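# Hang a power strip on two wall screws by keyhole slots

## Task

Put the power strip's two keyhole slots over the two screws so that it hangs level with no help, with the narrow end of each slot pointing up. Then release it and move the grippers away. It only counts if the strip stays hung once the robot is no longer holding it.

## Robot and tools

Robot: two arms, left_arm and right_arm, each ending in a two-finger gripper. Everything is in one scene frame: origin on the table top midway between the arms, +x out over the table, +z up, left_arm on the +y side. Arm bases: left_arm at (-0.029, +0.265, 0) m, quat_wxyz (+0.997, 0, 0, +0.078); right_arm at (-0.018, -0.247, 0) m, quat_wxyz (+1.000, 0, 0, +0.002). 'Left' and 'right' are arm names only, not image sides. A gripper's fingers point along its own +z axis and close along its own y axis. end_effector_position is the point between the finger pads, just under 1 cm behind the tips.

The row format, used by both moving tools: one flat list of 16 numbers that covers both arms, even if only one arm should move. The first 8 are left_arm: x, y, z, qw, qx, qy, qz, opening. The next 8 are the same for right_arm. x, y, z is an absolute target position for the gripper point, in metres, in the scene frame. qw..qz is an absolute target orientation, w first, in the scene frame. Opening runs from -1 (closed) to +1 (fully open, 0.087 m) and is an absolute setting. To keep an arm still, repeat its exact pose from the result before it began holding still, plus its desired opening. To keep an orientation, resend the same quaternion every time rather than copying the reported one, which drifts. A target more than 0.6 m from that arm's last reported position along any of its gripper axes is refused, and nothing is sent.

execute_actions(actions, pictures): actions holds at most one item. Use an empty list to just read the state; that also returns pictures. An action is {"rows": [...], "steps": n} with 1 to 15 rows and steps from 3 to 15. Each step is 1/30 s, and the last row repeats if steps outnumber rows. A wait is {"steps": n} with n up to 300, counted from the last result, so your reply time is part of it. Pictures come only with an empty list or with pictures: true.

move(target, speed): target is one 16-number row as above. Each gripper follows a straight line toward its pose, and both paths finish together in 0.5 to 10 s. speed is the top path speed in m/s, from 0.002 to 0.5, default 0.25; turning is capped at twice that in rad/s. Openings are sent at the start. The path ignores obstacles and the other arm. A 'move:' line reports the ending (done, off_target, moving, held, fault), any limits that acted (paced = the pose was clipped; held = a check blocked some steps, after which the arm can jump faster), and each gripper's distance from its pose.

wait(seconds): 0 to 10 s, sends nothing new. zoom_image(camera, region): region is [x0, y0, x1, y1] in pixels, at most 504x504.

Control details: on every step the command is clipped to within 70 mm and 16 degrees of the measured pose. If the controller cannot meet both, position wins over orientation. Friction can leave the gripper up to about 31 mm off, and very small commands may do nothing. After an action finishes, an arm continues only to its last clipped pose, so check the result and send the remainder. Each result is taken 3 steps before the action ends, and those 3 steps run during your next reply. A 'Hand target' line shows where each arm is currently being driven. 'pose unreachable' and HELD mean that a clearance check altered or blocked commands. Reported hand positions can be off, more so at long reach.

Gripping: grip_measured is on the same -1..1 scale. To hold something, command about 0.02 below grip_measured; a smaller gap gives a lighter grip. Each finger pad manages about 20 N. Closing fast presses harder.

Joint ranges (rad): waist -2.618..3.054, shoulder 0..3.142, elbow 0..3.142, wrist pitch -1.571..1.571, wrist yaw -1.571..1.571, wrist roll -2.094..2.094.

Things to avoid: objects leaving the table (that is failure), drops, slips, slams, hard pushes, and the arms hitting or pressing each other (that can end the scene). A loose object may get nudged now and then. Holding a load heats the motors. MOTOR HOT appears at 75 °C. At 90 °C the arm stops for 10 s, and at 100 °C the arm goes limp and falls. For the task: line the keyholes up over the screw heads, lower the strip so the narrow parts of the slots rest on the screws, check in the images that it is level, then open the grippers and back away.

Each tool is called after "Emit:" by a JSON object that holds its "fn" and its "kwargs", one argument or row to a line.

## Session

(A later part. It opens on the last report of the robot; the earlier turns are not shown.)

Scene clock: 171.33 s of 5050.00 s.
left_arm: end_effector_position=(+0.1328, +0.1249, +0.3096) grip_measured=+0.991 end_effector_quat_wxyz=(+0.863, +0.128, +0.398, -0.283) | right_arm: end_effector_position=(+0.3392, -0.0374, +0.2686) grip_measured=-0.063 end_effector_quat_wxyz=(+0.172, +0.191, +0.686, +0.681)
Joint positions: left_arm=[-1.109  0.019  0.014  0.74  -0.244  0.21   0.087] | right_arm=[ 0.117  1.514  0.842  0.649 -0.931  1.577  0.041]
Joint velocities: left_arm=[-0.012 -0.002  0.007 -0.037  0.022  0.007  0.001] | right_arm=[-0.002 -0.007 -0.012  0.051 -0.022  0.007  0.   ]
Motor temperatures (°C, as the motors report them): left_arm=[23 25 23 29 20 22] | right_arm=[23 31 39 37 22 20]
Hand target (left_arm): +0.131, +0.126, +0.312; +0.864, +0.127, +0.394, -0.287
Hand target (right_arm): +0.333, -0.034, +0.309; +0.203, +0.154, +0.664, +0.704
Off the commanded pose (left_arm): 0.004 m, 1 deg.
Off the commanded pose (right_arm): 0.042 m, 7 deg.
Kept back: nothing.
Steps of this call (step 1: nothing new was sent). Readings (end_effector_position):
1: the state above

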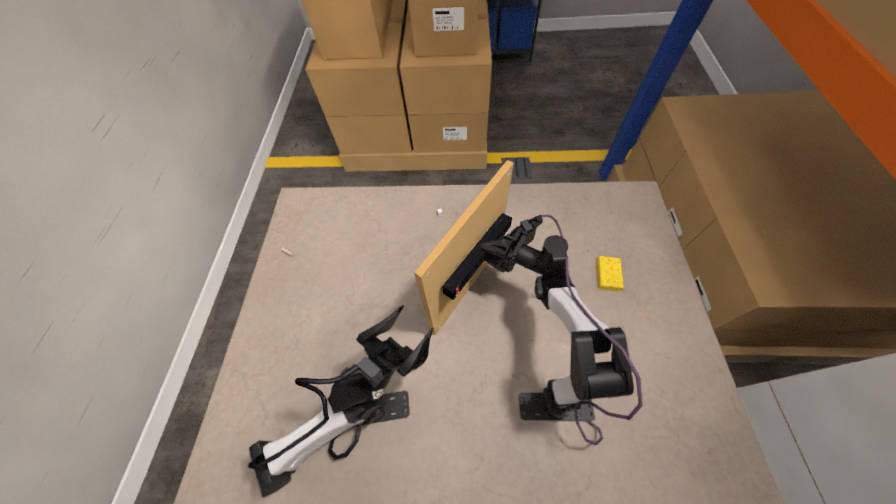

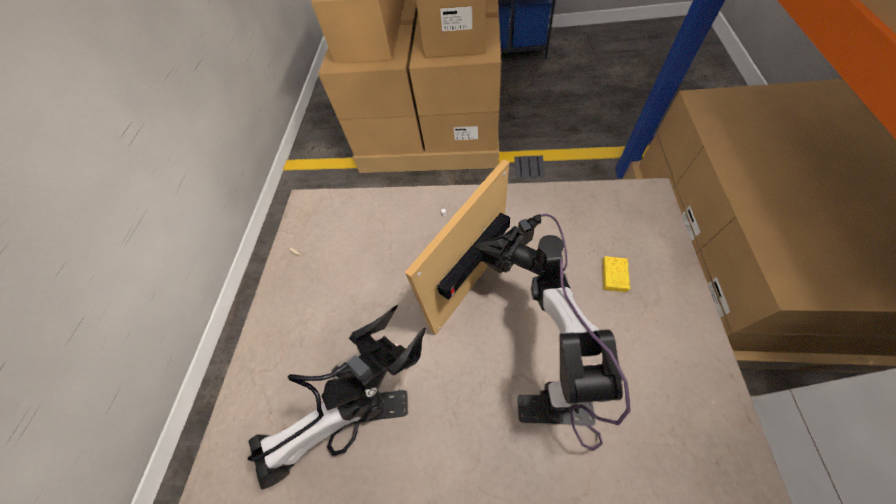

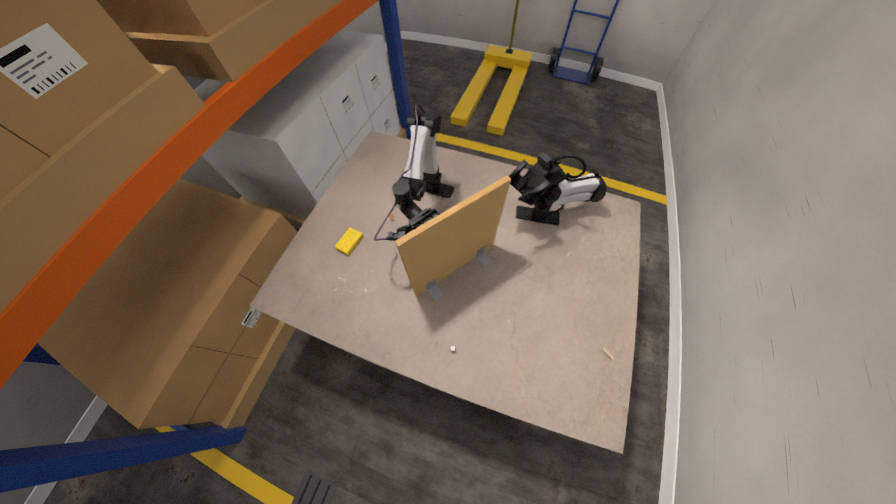

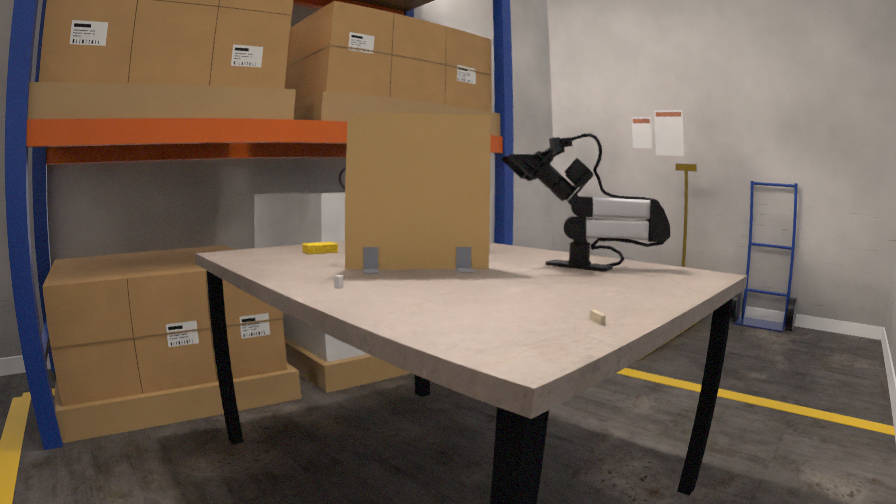

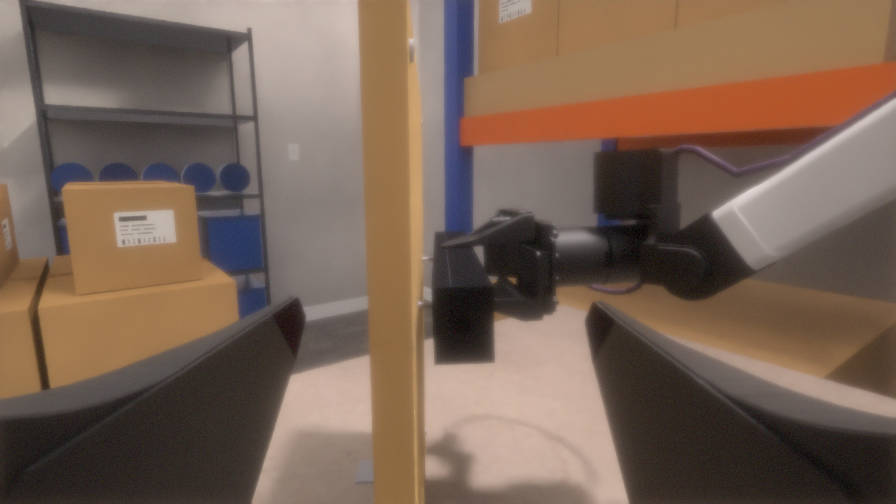

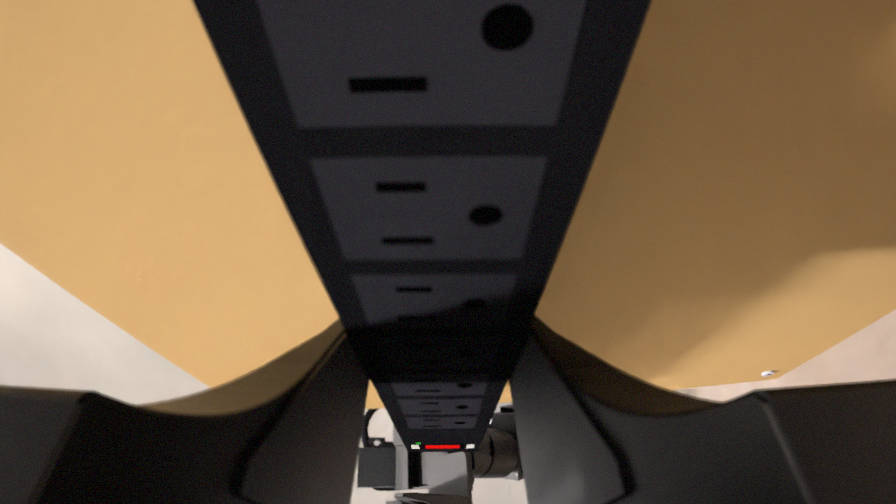

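Emit:
{"fn": "execute_actions", "kwargs": {
  "actions": [
    {"rows":[[0.131,0.127,0.312,0.862,0.13,0.396,-0.288,1,0.33,-0.065,0.310,0.205,0.155,0.667,0.706,-0.3]]}
  ]
}}

Emit:
{"fn": "execute_actions", "kwargs": {
  "actions": [
    {"rows":[[0.138,0.137,0.312,0.862,0.13,0.396,-0.288,1,0.324,-0.068,0.310,0.11,0.05,0.685,0.72,-0.3]]}
  ]
}}

Emit:
{"fn": "execute_actions", "kwargs": {
  "actions": [
    {"rows":[[0.138,0.137,0.312,0.862,0.13,0.396,-0.288,1,0.324,-0.068,0.310,0.11,0.05,0.685,0.72,-0.3]]}
  ]
}}

Emit:
{"fn": "wait", "kwargs": {
  "seconds": 0.7
}}

Emit:
{"fn": "zoom_image", "kwargs": {
  "camera": "cam_left_wrist",
  "region": [400,200,600,380]
}}

Scene clock: 171.97 s of 5050.00 s.
left_arm: end_effector_position=(+0.1328, +0.1249, +0.3096) grip_measured=+0.991 end_effector_quat_wxyz=(+0.863, +0.128, +0.398, -0.283) | right_arm: end_effector_position=(+0.3387, -0.0650, +0.2773) grip_measured=-0.063 end_effector_quat_wxyz=(+0.180, +0.192, +0.682, +0.683)
Joint positions: left_arm=[-1.109  0.019  0.014  0.74  -0.244  0.21   0.087] | right_arm=[ 0.029  1.485  0.842  0.636 -1.006  1.582  0.041]
Joint velocities: left_arm=[ 0.022 -0.012  0.002 -0.007 -0.037  0.037  0.   ] | right_arm=[-0.007 -0.022 -0.012  0.022 -0.037 -0.051  0.001]
Motor temperatures (°C, as the motors report them): left_arm=[23 25 23 29 20 22] | right_arm=[23 31 39 37 22 20]
joint sent to its limit (left arm) — the command would take joint 2 (shoulder) past its lower limit, so that joint was sent only as far as its limit.
Steps of this call (steps 1 to 7: nothing new was sent; steps 8 to 19: the first 12 steps of this action). Readings (end_effector_position):
8: left_arm (+0.1328, +0.1249, +0.3096) | right_arm (+0.3388, -0.0400, +0.2691)
9: left_arm (+0.1328, +0.1249, +0.3096) | right_arm (+0.3380, -0.0447, +0.2700)
11: left_arm (+0.1328, +0.1249, +0.3096) | right_arm (+0.3397, -0.0563, +0.2736)
15: left_arm (+0.1328, +0.1249, +0.3096) | right_arm (+0.3412, -0.0658, +0.2772)
19: the state above

Scene clock: 172.47 s of 5050.00 s.
left_arm: end_effector_position=(+0.1428, +0.1375, +0.3119) grip_measured=+0.991 end_effector_quat_wxyz=(+0.872, +0.114, +0.395, -0.267) | right_arm: end_effector_position=(+0.3282, -0.0674, +0.2821) grip_measured=-0.063 end_effector_quat_wxyz=(+0.092, +0.096, +0.699, +0.703)
Joint positions: left_arm=[-0.95   0.019  0.014  0.74  -0.161  0.127  0.087] | right_arm=[-0.004  1.621  0.985  0.654 -1.306  1.594  0.041]
Joint velocities: left_arm=[ 0.159 -0.007 -0.007 -0.007  0.183 -0.212 -0.001] | right_arm=[ 0.002  0.002 -0.002  0.183 -0.256  0.095  0.   ]
Motor temperatures (°C, as the motors report them): left_arm=[23 25 23 29 20 22] | right_arm=[23 31 39 37 22 20]
Off your previous action's commanded pose (left_arm): 0.004 m, 1 deg at its last step (step 3 of this call).
Off your previous action's commanded pose (right_arm): 0.033 m, 6 deg at its last step (step 3 of this call).
joint sent to its limit (left arm) — the command would take joint 2 (shoulder) past its lower limit, so that joint was sent only as far as its limit.
Steps of this call (steps 1 to 3: the last 3 steps of your previous action; steps 4 to 15: the first 12 steps of this action). Readings (end_effector_position):
4: left_arm (+0.1340, +0.1263, +0.3099) | right_arm (+0.3361, -0.0650, +0.2782)
5: left_arm (+0.1376, +0.1306, +0.3101) | right_arm (+0.3352, -0.0657, +0.2799)
7: left_arm (+0.1419, +0.1362, +0.3104) | right_arm (+0.3385, -0.0678, +0.2823)
11: left_arm (+0.1431, +0.1378, +0.3113) | right_arm (+0.3359, -0.0678, +0.2811)
15: the state above

Scene clock: 172.97 s of 5050.00 s.
left_arm: end_effector_position=(+0.1415, +0.1358, +0.3130) grip_measured=+0.991 end_effector_quat_wxyz=(+0.869, +0.120, +0.390, -0.279) | right_arm: end_effector_position=(+0.3207, -0.0673, +0.2923) grip_measured=-0.063 end_effector_quat_wxyz=(+0.091, +0.070, +0.694, +0.711)
Joint positions: left_arm=[-0.906  0.019  0.014  0.74  -0.104  0.082  0.087] | right_arm=[-0.004  1.621  0.985  0.757 -1.343  1.662  0.041]
Joint velocities: left_arm=[ 0.037 -0.002  0.007  0.066  0.081 -0.007  0.   ] | right_arm=[ 0.007 -0.017 -0.017  0.125 -0.007  0.11   0.002]
Motor temperatures (°C, as the motors report them): left_arm=[23 25 23 29 20 22] | right_arm=[23 31 39 37 22 20]
Off your previous action's commanded pose (left_arm): 0.005 m, 3 deg at its last step (step 3 of this call).
Off your previous action's commanded pose (right_arm): 0.026 m, 5 deg at its last step (step 3 of this call).
joint sent to its limit (left arm) — the command would take joint 2 (shoulder) past its lower limit, so that joint was sent only as far as its limit.
Steps of this call (steps 1 to 3: the last 3 steps of your previous action; steps 4 to 15: the first 12 steps of this action). Readings (end_effector_position):
4: left_arm (+0.1424, +0.1369, +0.3124) | right_arm (+0.3245, -0.0673, +0.2853)
5: left_arm (+0.1423, +0.1368, +0.3125) | right_arm (+0.3239, -0.0673, +0.2861)
7: left_arm (+0.1422, +0.1366, +0.3126) | right_arm (+0.3229, -0.0673, +0.2876)
11: left_arm (+0.1418, +0.1362, +0.3129) | right_arm (+0.3216, -0.0673, +0.2903)
15: the state above

Scene clock: 173.77 s of 5050.00 s.
left_arm: end_effector_position=(+0.1409, +0.1347, +0.3130) grip_measured=+0.991 end_effector_quat_wxyz=(+0.868, +0.122, +0.389, -0.283) | right_arm: end_effector_position=(+0.3215, -0.0673, +0.2915) grip_measured=-0.063 end_effector_quat_wxyz=(+0.088, +0.069, +0.693, +0.712)
Joint positions: left_arm=[-0.899  0.019  0.014  0.739 -0.092  0.073  0.087] | right_arm=[-0.004  1.633  0.985  0.786 -1.347  1.682  0.041]
Joint velocities: left_arm=[0.007 0.007 0.002 0.007 0.007 0.022 0.001] | right_arm=[ 0.012  0.002 -0.002 -0.095  0.007 -0.022 -0.001]
Motor temperatures (°C, as the motors report them): left_arm=[23 25 23 29 20 22] | right_arm=[23 31 39 37 22 20]
Hand target (left_arm): +0.140, +0.135, +0.313; +0.868, +0.122, +0.388, -0.286
Hand target (right_arm): +0.323, -0.068, +0.310; +0.110, +0.050, +0.686, +0.717
Off the commanded pose (left_arm): 0.004 m, 2 deg.
Off the commanded pose (right_arm): 0.019 m, 4 deg.
joint sent to its limit (left arm) — the command would take joint 2 (shoulder) past its lower limit, so that joint was sent only as far as its limit.
Kept back: nothing.
Steps of this call (steps 1 to 3: the last 3 steps of your previous action; steps 4 to 24: nothing new was sent). Readings (end_effector_position):
1: left_arm (+0.1415, +0.1357, +0.3130) | right_arm (+0.3205, -0.0673, +0.2928)
2: left_arm (+0.1414, +0.1357, +0.3131) | right_arm (+0.3205, -0.0673, +0.2929)
4: left_arm (+0.1414, +0.1355, +0.3130) | right_arm (+0.3207, -0.0673, +0.2926)
8: left_arm (+0.1411, +0.1351, +0.3131) | right_arm (+0.3217, -0.0673, +0.2911)
24: the state above

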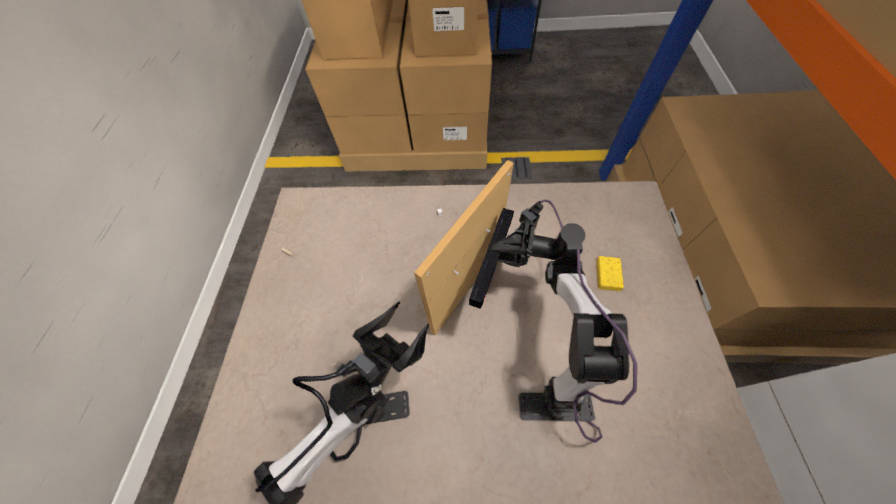

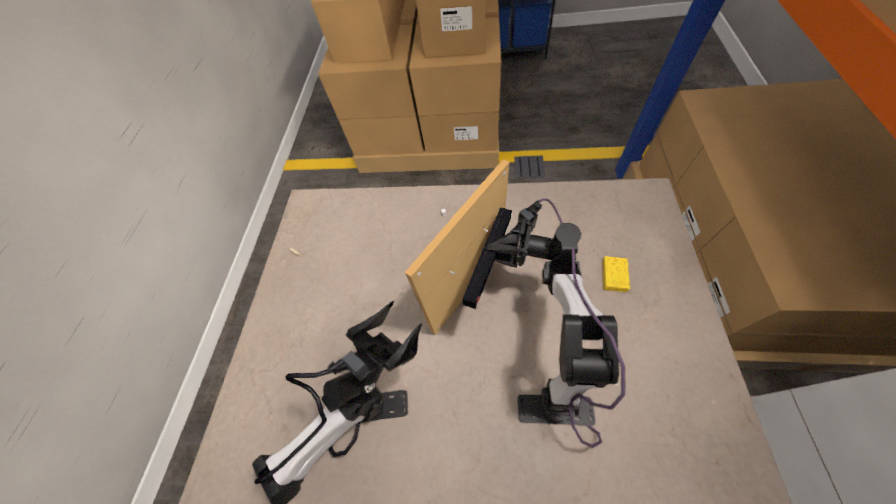

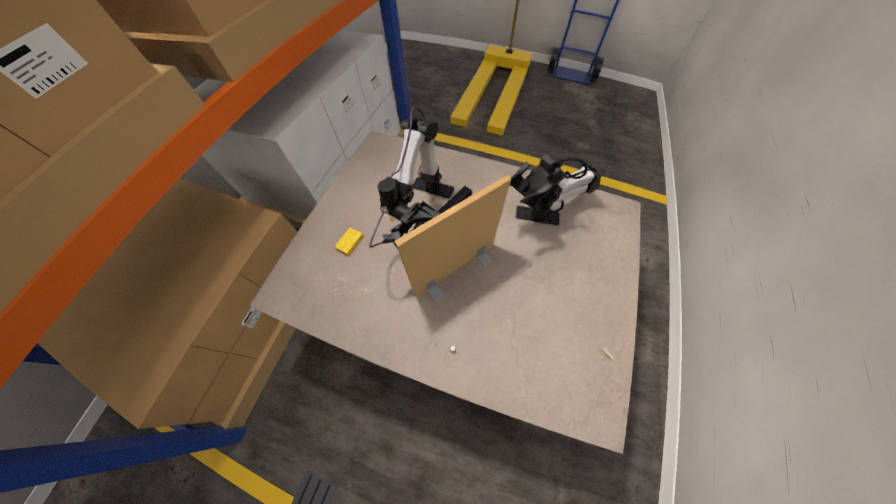

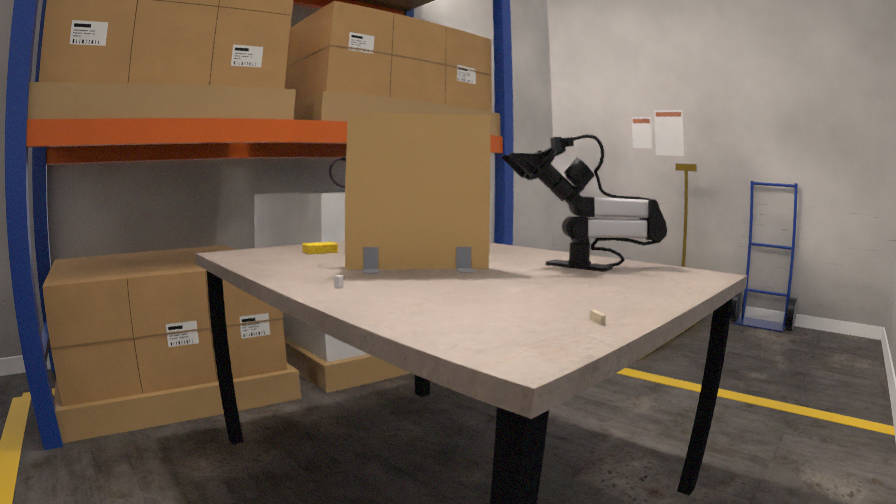

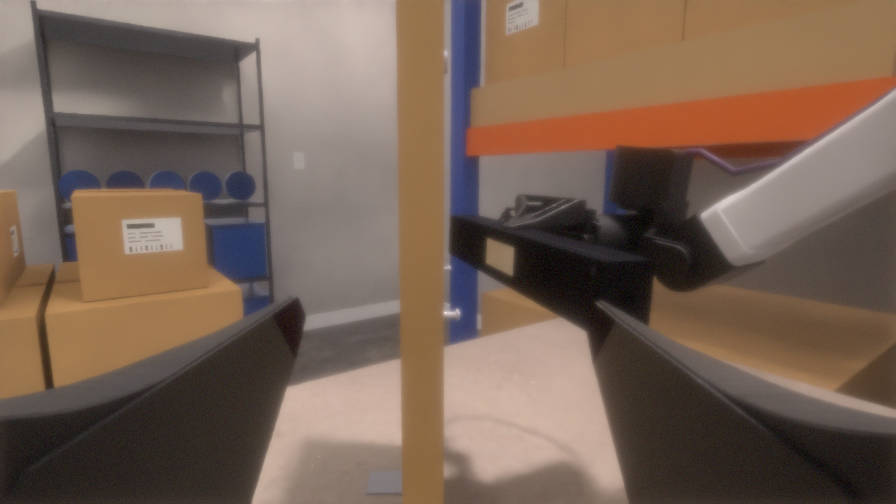

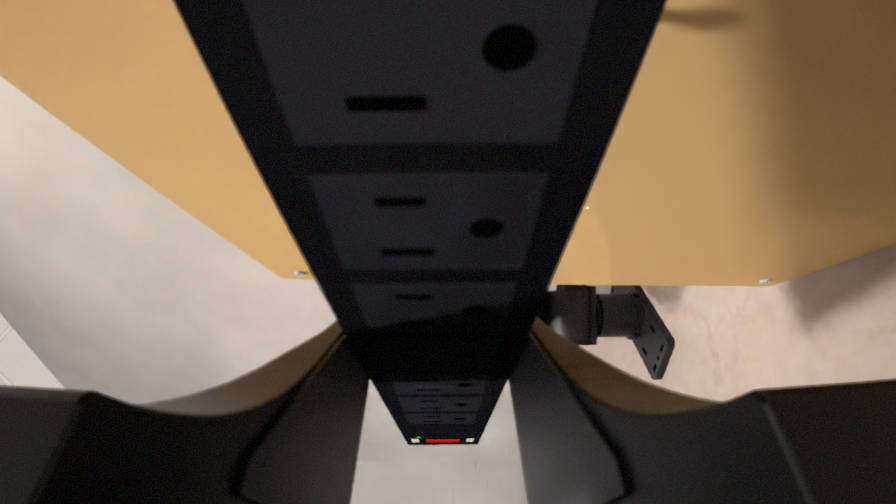

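Region (400, 200, 600, 380) of cam_left_wrist's 896x504 image, scaled by 2.520, with more detail than that image has; it fills the top 454 rows of this view, and the rest is white.

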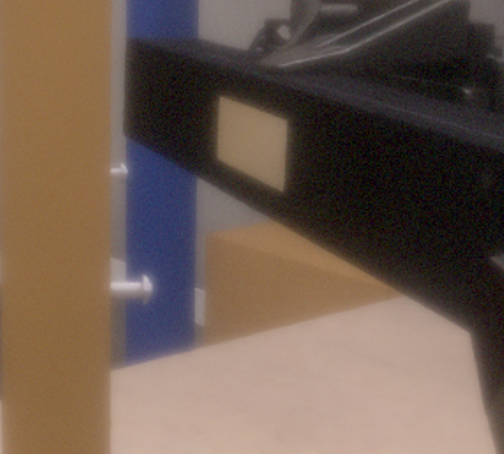

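Emit:
{"fn": "execute_actions", "kwargs": {
  "actions": [
    {"rows":[[0.134,0.131,0.312,0.862,0.13,0.396,-0.288,1,0.324,-0.068,0.287,0.105,0.06,0.69,0.715,-0.3]]}
  ]
}}

Emit:
{"fn": "wait", "kwargs": {
  "seconds": 1
}}

Emit:
{"fn": "zoom_image", "kwargs": {
  "camera": "cam_left_wrist",
  "region": [410,210,530,320]
}}

Scene clock: 174.27 s of 5050.00 s.
left_arm: end_effector_position=(+0.1351, +0.1270, +0.3117) grip_measured=+0.991 end_effector_quat_wxyz=(+0.863, +0.129, +0.391, -0.295) | right_arm: end_effector_position=(+0.3239, -0.0673, +0.2776) grip_measured=-0.063 end_effector_quat_wxyz=(+0.086, +0.072, +0.696, +0.710)
Joint positions: left_arm=[-0.989  0.019  0.014  0.736 -0.138  0.112  0.087] | right_arm=[-0.004  1.656  0.967  0.788 -1.347  1.651  0.041]
Joint velocities: left_arm=[-0.051  0.007  0.007 -0.051 -0.081 -0.037  0.001] | right_arm=[-0.002  0.017 -0.002 -0.037 -0.007 -0.007 -0.   ]
Motor temperatures (°C, as the motors report them): left_arm=[23 25 23 29 20 22] | right_arm=[23 31 39 37 22 20]
joint sent to its limit (left arm) — the command would take joint 2 (shoulder) past its lower limit, so that joint was sent only as far as its limit.
Steps of this call (steps 1 to 3: nothing new was sent; steps 4 to 15: the first 12 steps of this action). Readings (end_effector_position):
4: left_arm (+0.1402, +0.1337, +0.3128) | right_arm (+0.3217, -0.0673, +0.2906)
5: left_arm (+0.1380, +0.1308, +0.3126) | right_arm (+0.3220, -0.0673, +0.2892)
7: left_arm (+0.1353, +0.1273, +0.3123) | right_arm (+0.3228, -0.0673, +0.2847)
11: left_arm (+0.1347, +0.1264, +0.3119) | right_arm (+0.3239, -0.0673, +0.2780)
15: the state above

Scene clock: 175.37 s of 5050.00 s.
left_arm: end_effector_position=(+0.1362, +0.1283, +0.3114) grip_measured=+0.991 end_effector_quat_wxyz=(+0.864, +0.126, +0.392, -0.290) | right_arm: end_effector_position=(+0.3239, -0.0673, +0.2776) grip_measured=-0.063 end_effector_quat_wxyz=(+0.086, +0.072, +0.696, +0.710)
Joint positions: left_arm=[-0.995  0.019  0.014  0.736 -0.152  0.123  0.087] | right_arm=[-0.004  1.656  0.967  0.788 -1.347  1.65   0.041]
Joint velocities: left_arm=[-0.017  0.007 -0.002 -0.007 -0.037 -0.007 -0.   ] | right_arm=[-0.007 -0.002 -0.002  0.007  0.007 -0.066  0.   ]
Motor temperatures (°C, as the motors report them): left_arm=[23 25 23 29 20 22] | right_arm=[23 31 39 37 22 20]
Hand target (left_arm): +0.135, +0.130, +0.312; +0.865, +0.125, +0.391, -0.288
Hand target (right_arm): +0.324, -0.068, +0.287; +0.105, +0.060, +0.691, +0.713
Off the commanded pose (left_arm): 0.004 m, 1 deg.
Off the commanded pose (right_arm): 0.009 m, 3 deg.
joint sent to its limit (left arm) — the command would take joint 2 (shoulder) past its lower limit, so that joint was sent only as far as its limit.
Kept back: nothing.
Steps of this call (steps 1 to 3: the last 3 steps of your previous action; steps 4 to 33: nothing new was sent). Readings (end_effector_position):
1: left_arm (+0.1353, +0.1271, +0.3116) | right_arm (+0.3239, -0.0673, +0.2776)
2: left_arm (+0.1354, +0.1273, +0.3116) | right_arm (+0.3239, -0.0673, +0.2776)
4: left_arm (+0.1356, +0.1275, +0.3115) | right_arm (+0.3239, -0.0673, +0.2776)
8: left_arm (+0.1359, +0.1279, +0.3115) | right_arm (+0.3239, -0.0673, +0.2776)
33: the state above

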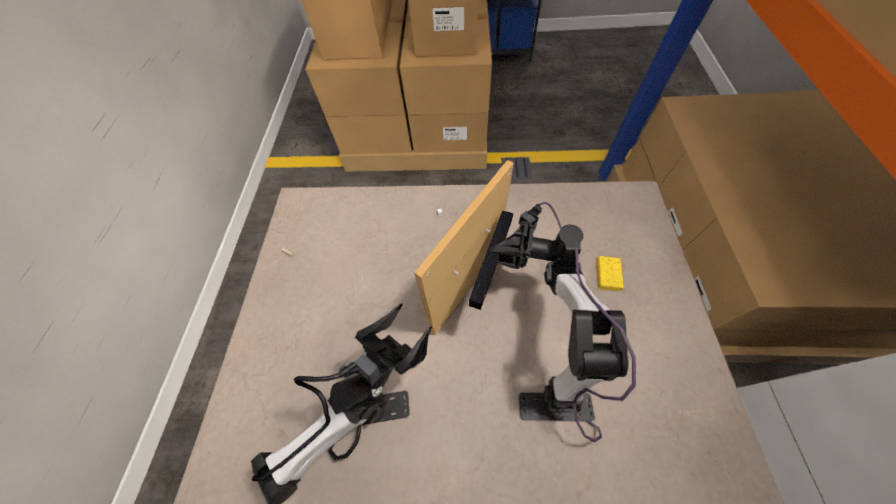

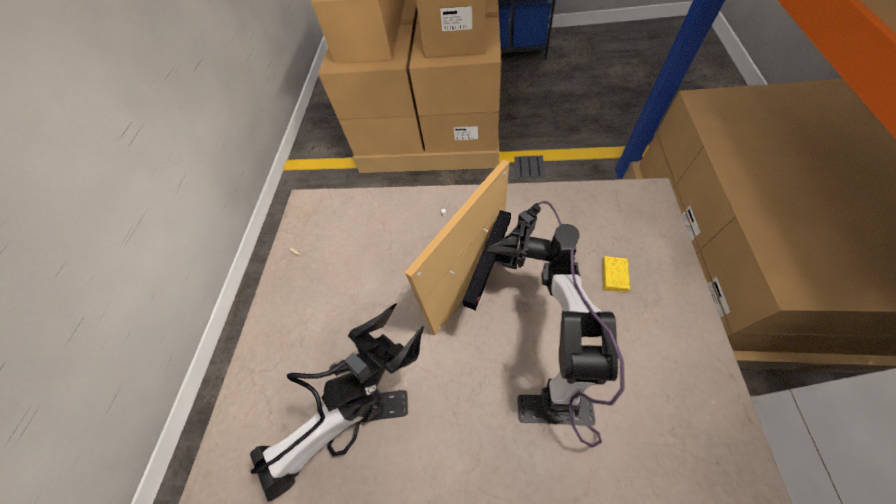

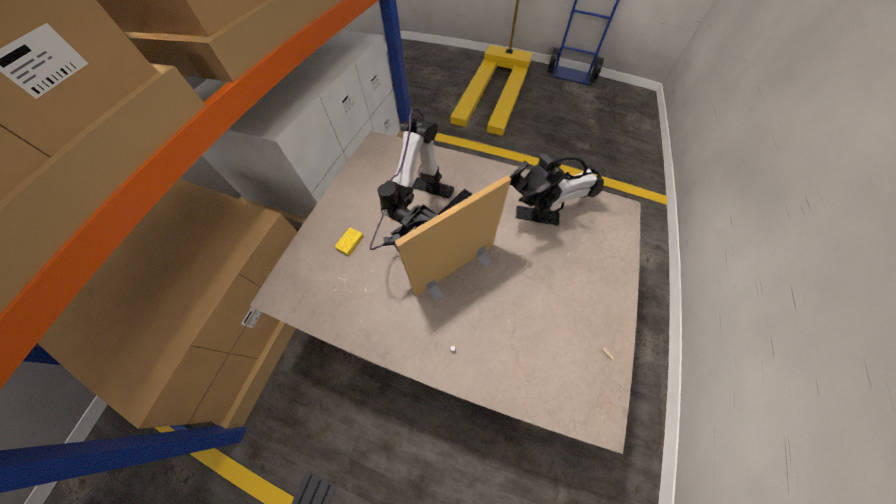

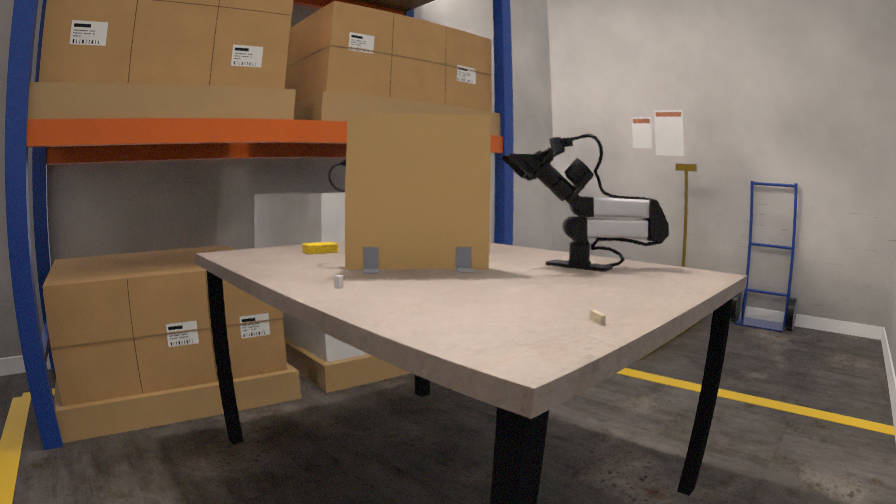

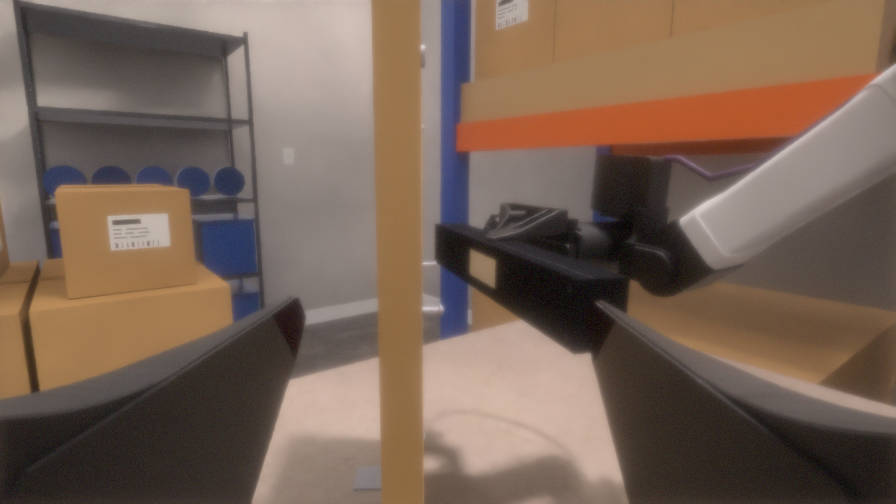

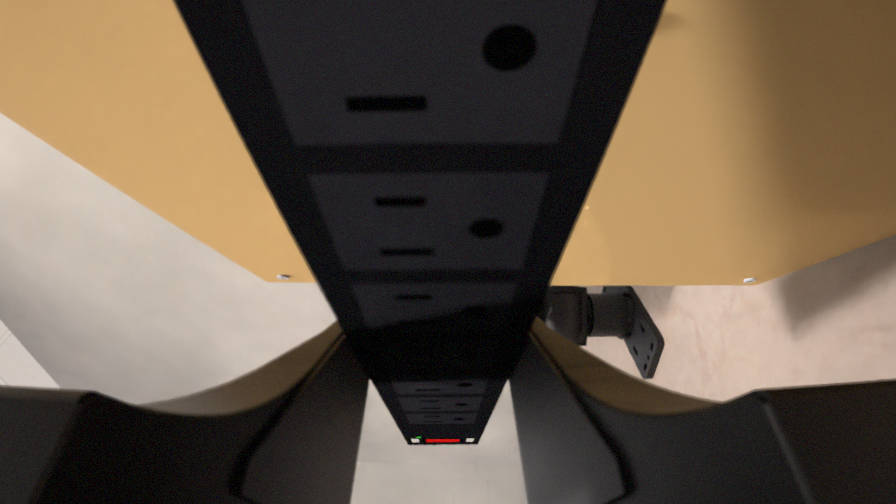

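Region (410, 210, 530, 320) of cam_left_wrist's 896x504 image, scaled by 4.200, with more detail than that image has; it fills the top 462 rows of this view, and the rest is white.

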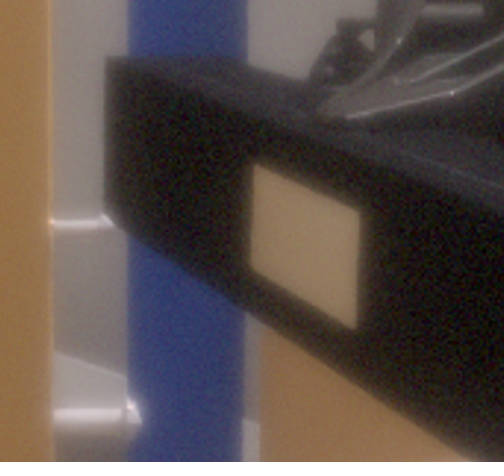

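Emit:
{"fn": "execute_actions", "kwargs": {
  "actions": [
    {"rows":[[0.134,0.131,0.312,0.862,0.13,0.396,-0.288,1,0.327,-0.06,0.292,0.155,0.105,0.682,0.708,-0.3]]}
  ]
}}

Emit:
{"fn": "execute_actions", "kwargs": {
  "actions": [
    {"rows":[[0.134,0.131,0.312,0.862,0.13,0.396,-0.288,1,0.327,-0.06,0.292,0.155,0.105,0.682,0.708,-0.3]]}
  ]
}}

Emit:
{"fn": "execute_actions", "kwargs": {
  "actions": [
    {"steps":25}
  ]
}}

Scene clock: 175.90 s of 5050.00 s.
left_arm: end_effector_position=(+0.1360, +0.1281, +0.3113) grip_measured=+0.991 end_effector_quat_wxyz=(+0.864, +0.126, +0.393, -0.289) | right_arm: end_effector_position=(+0.3301, -0.0631, +0.2743) grip_measured=-0.063 end_effector_quat_wxyz=(+0.132, +0.116, +0.689, +0.703)
Joint positions: left_arm=[-1.001  0.019  0.014  0.736 -0.157  0.128  0.087] | right_arm=[ 0.013  1.594  0.898  0.758 -1.202  1.61   0.041]
Joint velocities: left_arm=[-0.002  0.007 -0.007  0.037 -0.095  0.007  0.   ] | right_arm=[-0.022 -0.002 -0.002 -0.125  0.198 -0.022 -0.   ]
Motor temperatures (°C, as the motors report them): left_arm=[23 25 24 29 20 22] | right_arm=[23 31 38 37 22 20]
joint sent to its limit (left arm) — the command would take joint 2 (shoulder) past its lower limit, so that joint was sent only as far as its limit.
Steps of this call (steps 1 to 4: nothing new was sent; steps 5 to 16: the first 12 steps of this action). Readings (end_effector_position):
5: left_arm (+0.1362, +0.1283, +0.3114) | right_arm (+0.3247, -0.0669, +0.2772)
6: left_arm (+0.1361, +0.1281, +0.3114) | right_arm (+0.3247, -0.0664, +0.2759)
8: left_arm (+0.1360, +0.1280, +0.3114) | right_arm (+0.3233, -0.0649, +0.2746)
12: left_arm (+0.1360, +0.1280, +0.3113) | right_arm (+0.3260, -0.0627, +0.2752)
16: the state above

Scene clock: 176.40 s of 5050.00 s.
left_arm: end_effector_position=(+0.1361, +0.1281, +0.3113) grip_measured=+0.991 end_effector_quat_wxyz=(+0.864, +0.126, +0.393, -0.289) | right_arm: end_effector_position=(+0.3332, -0.0634, +0.2727) grip_measured=-0.063 end_effector_quat_wxyz=(+0.136, +0.123, +0.690, +0.700)
Joint positions: left_arm=[-1.003  0.019  0.014  0.736 -0.159  0.13   0.087] | right_arm=[ 0.013  1.594  0.898  0.744 -1.186  1.601  0.041]
Joint velocities: left_arm=[-0.017  0.022 -0.002  0.037 -0.007  0.007 -0.001] | right_arm=[ 0.017  0.007 -0.002  0.051  0.022  0.037 -0.001]
Motor temperatures (°C, as the motors report them): left_arm=[23 25 24 29 20 22] | right_arm=[23 31 38 36 22 20]
Off your previous action's commanded pose (left_arm): 0.004 m, 1 deg at its last step (step 3 of this call).
Off your previous action's commanded pose (right_arm): 0.019 m, 3 deg at its last step (step 3 of this call).
joint sent to its limit (left arm) — the command would take joint 2 (shoulder) past its lower limit, so that joint was sent only as far as its limit.
Steps of this call (steps 1 to 3: the last 3 steps of your previous action; steps 4 to 15: the first 12 steps of this action). Readings (end_effector_position):
4: left_arm (+0.1361, +0.1281, +0.3113) | right_arm (+0.3319, -0.0633, +0.2736)
5: left_arm (+0.1361, +0.1281, +0.3113) | right_arm (+0.3322, -0.0633, +0.2735)
7: left_arm (+0.1361, +0.1281, +0.3113) | right_arm (+0.3326, -0.0634, +0.2732)
11: left_arm (+0.1361, +0.1282, +0.3113) | right_arm (+0.3331, -0.0634, +0.2729)
15: the state above

Scene clock: 177.23 s of 5050.00 s.
left_arm: end_effector_position=(+0.1361, +0.1282, +0.3112) grip_measured=+0.991 end_effector_quat_wxyz=(+0.864, +0.126, +0.393, -0.289) | right_arm: end_effector_position=(+0.3333, -0.0635, +0.2726) grip_measured=-0.063 end_effector_quat_wxyz=(+0.136, +0.124, +0.690, +0.700)
Joint positions: left_arm=[-1.003  0.019  0.014  0.736 -0.16   0.13   0.087] | right_arm=[ 0.013  1.594  0.898  0.743 -1.185  1.6    0.041]
Joint velocities: left_arm=[ 0.017  0.002  0.002 -0.022 -0.022 -0.037 -0.   ] | right_arm=[-0.017 -0.007 -0.012 -0.022 -0.007 -0.139  0.001]
Motor temperatures (°C, as the motors report them): left_arm=[23 25 24 29 20 22] | right_arm=[23 31 38 36 22 20]
Hand target (left_arm): +0.135, +0.130, +0.312; +0.866, +0.125, +0.391, -0.287
Hand target (right_arm): +0.326, -0.060, +0.292; +0.154, +0.105, +0.682, +0.708
Off the commanded pose (left_arm): 0.004 m, 1 deg.
Off the commanded pose (right_arm): 0.021 m, 3 deg.
joint sent to its limit (left arm) — the command would take joint 2 (shoulder) past its lower limit, so that joint was sent only as far as its limit.
Kept back: nothing.
Steps of this call (steps 1 to 3: the last 3 steps of your previous action; steps 4 to 25: nothing new was sent). Readings (end_effector_position):
1: left_arm (+0.1361, +0.1281, +0.3113) | right_arm (+0.3333, -0.0634, +0.2727)
2: left_arm (+0.1361, +0.1281, +0.3113) | right_arm (+0.3333, -0.0634, +0.2727)
4: left_arm (+0.1361, +0.1282, +0.3112) | right_arm (+0.3333, -0.0634, +0.2727)
8: left_arm (+0.1361, +0.1282, +0.3112) | right_arm (+0.3333, -0.0635, +0.2726)
25: the state above


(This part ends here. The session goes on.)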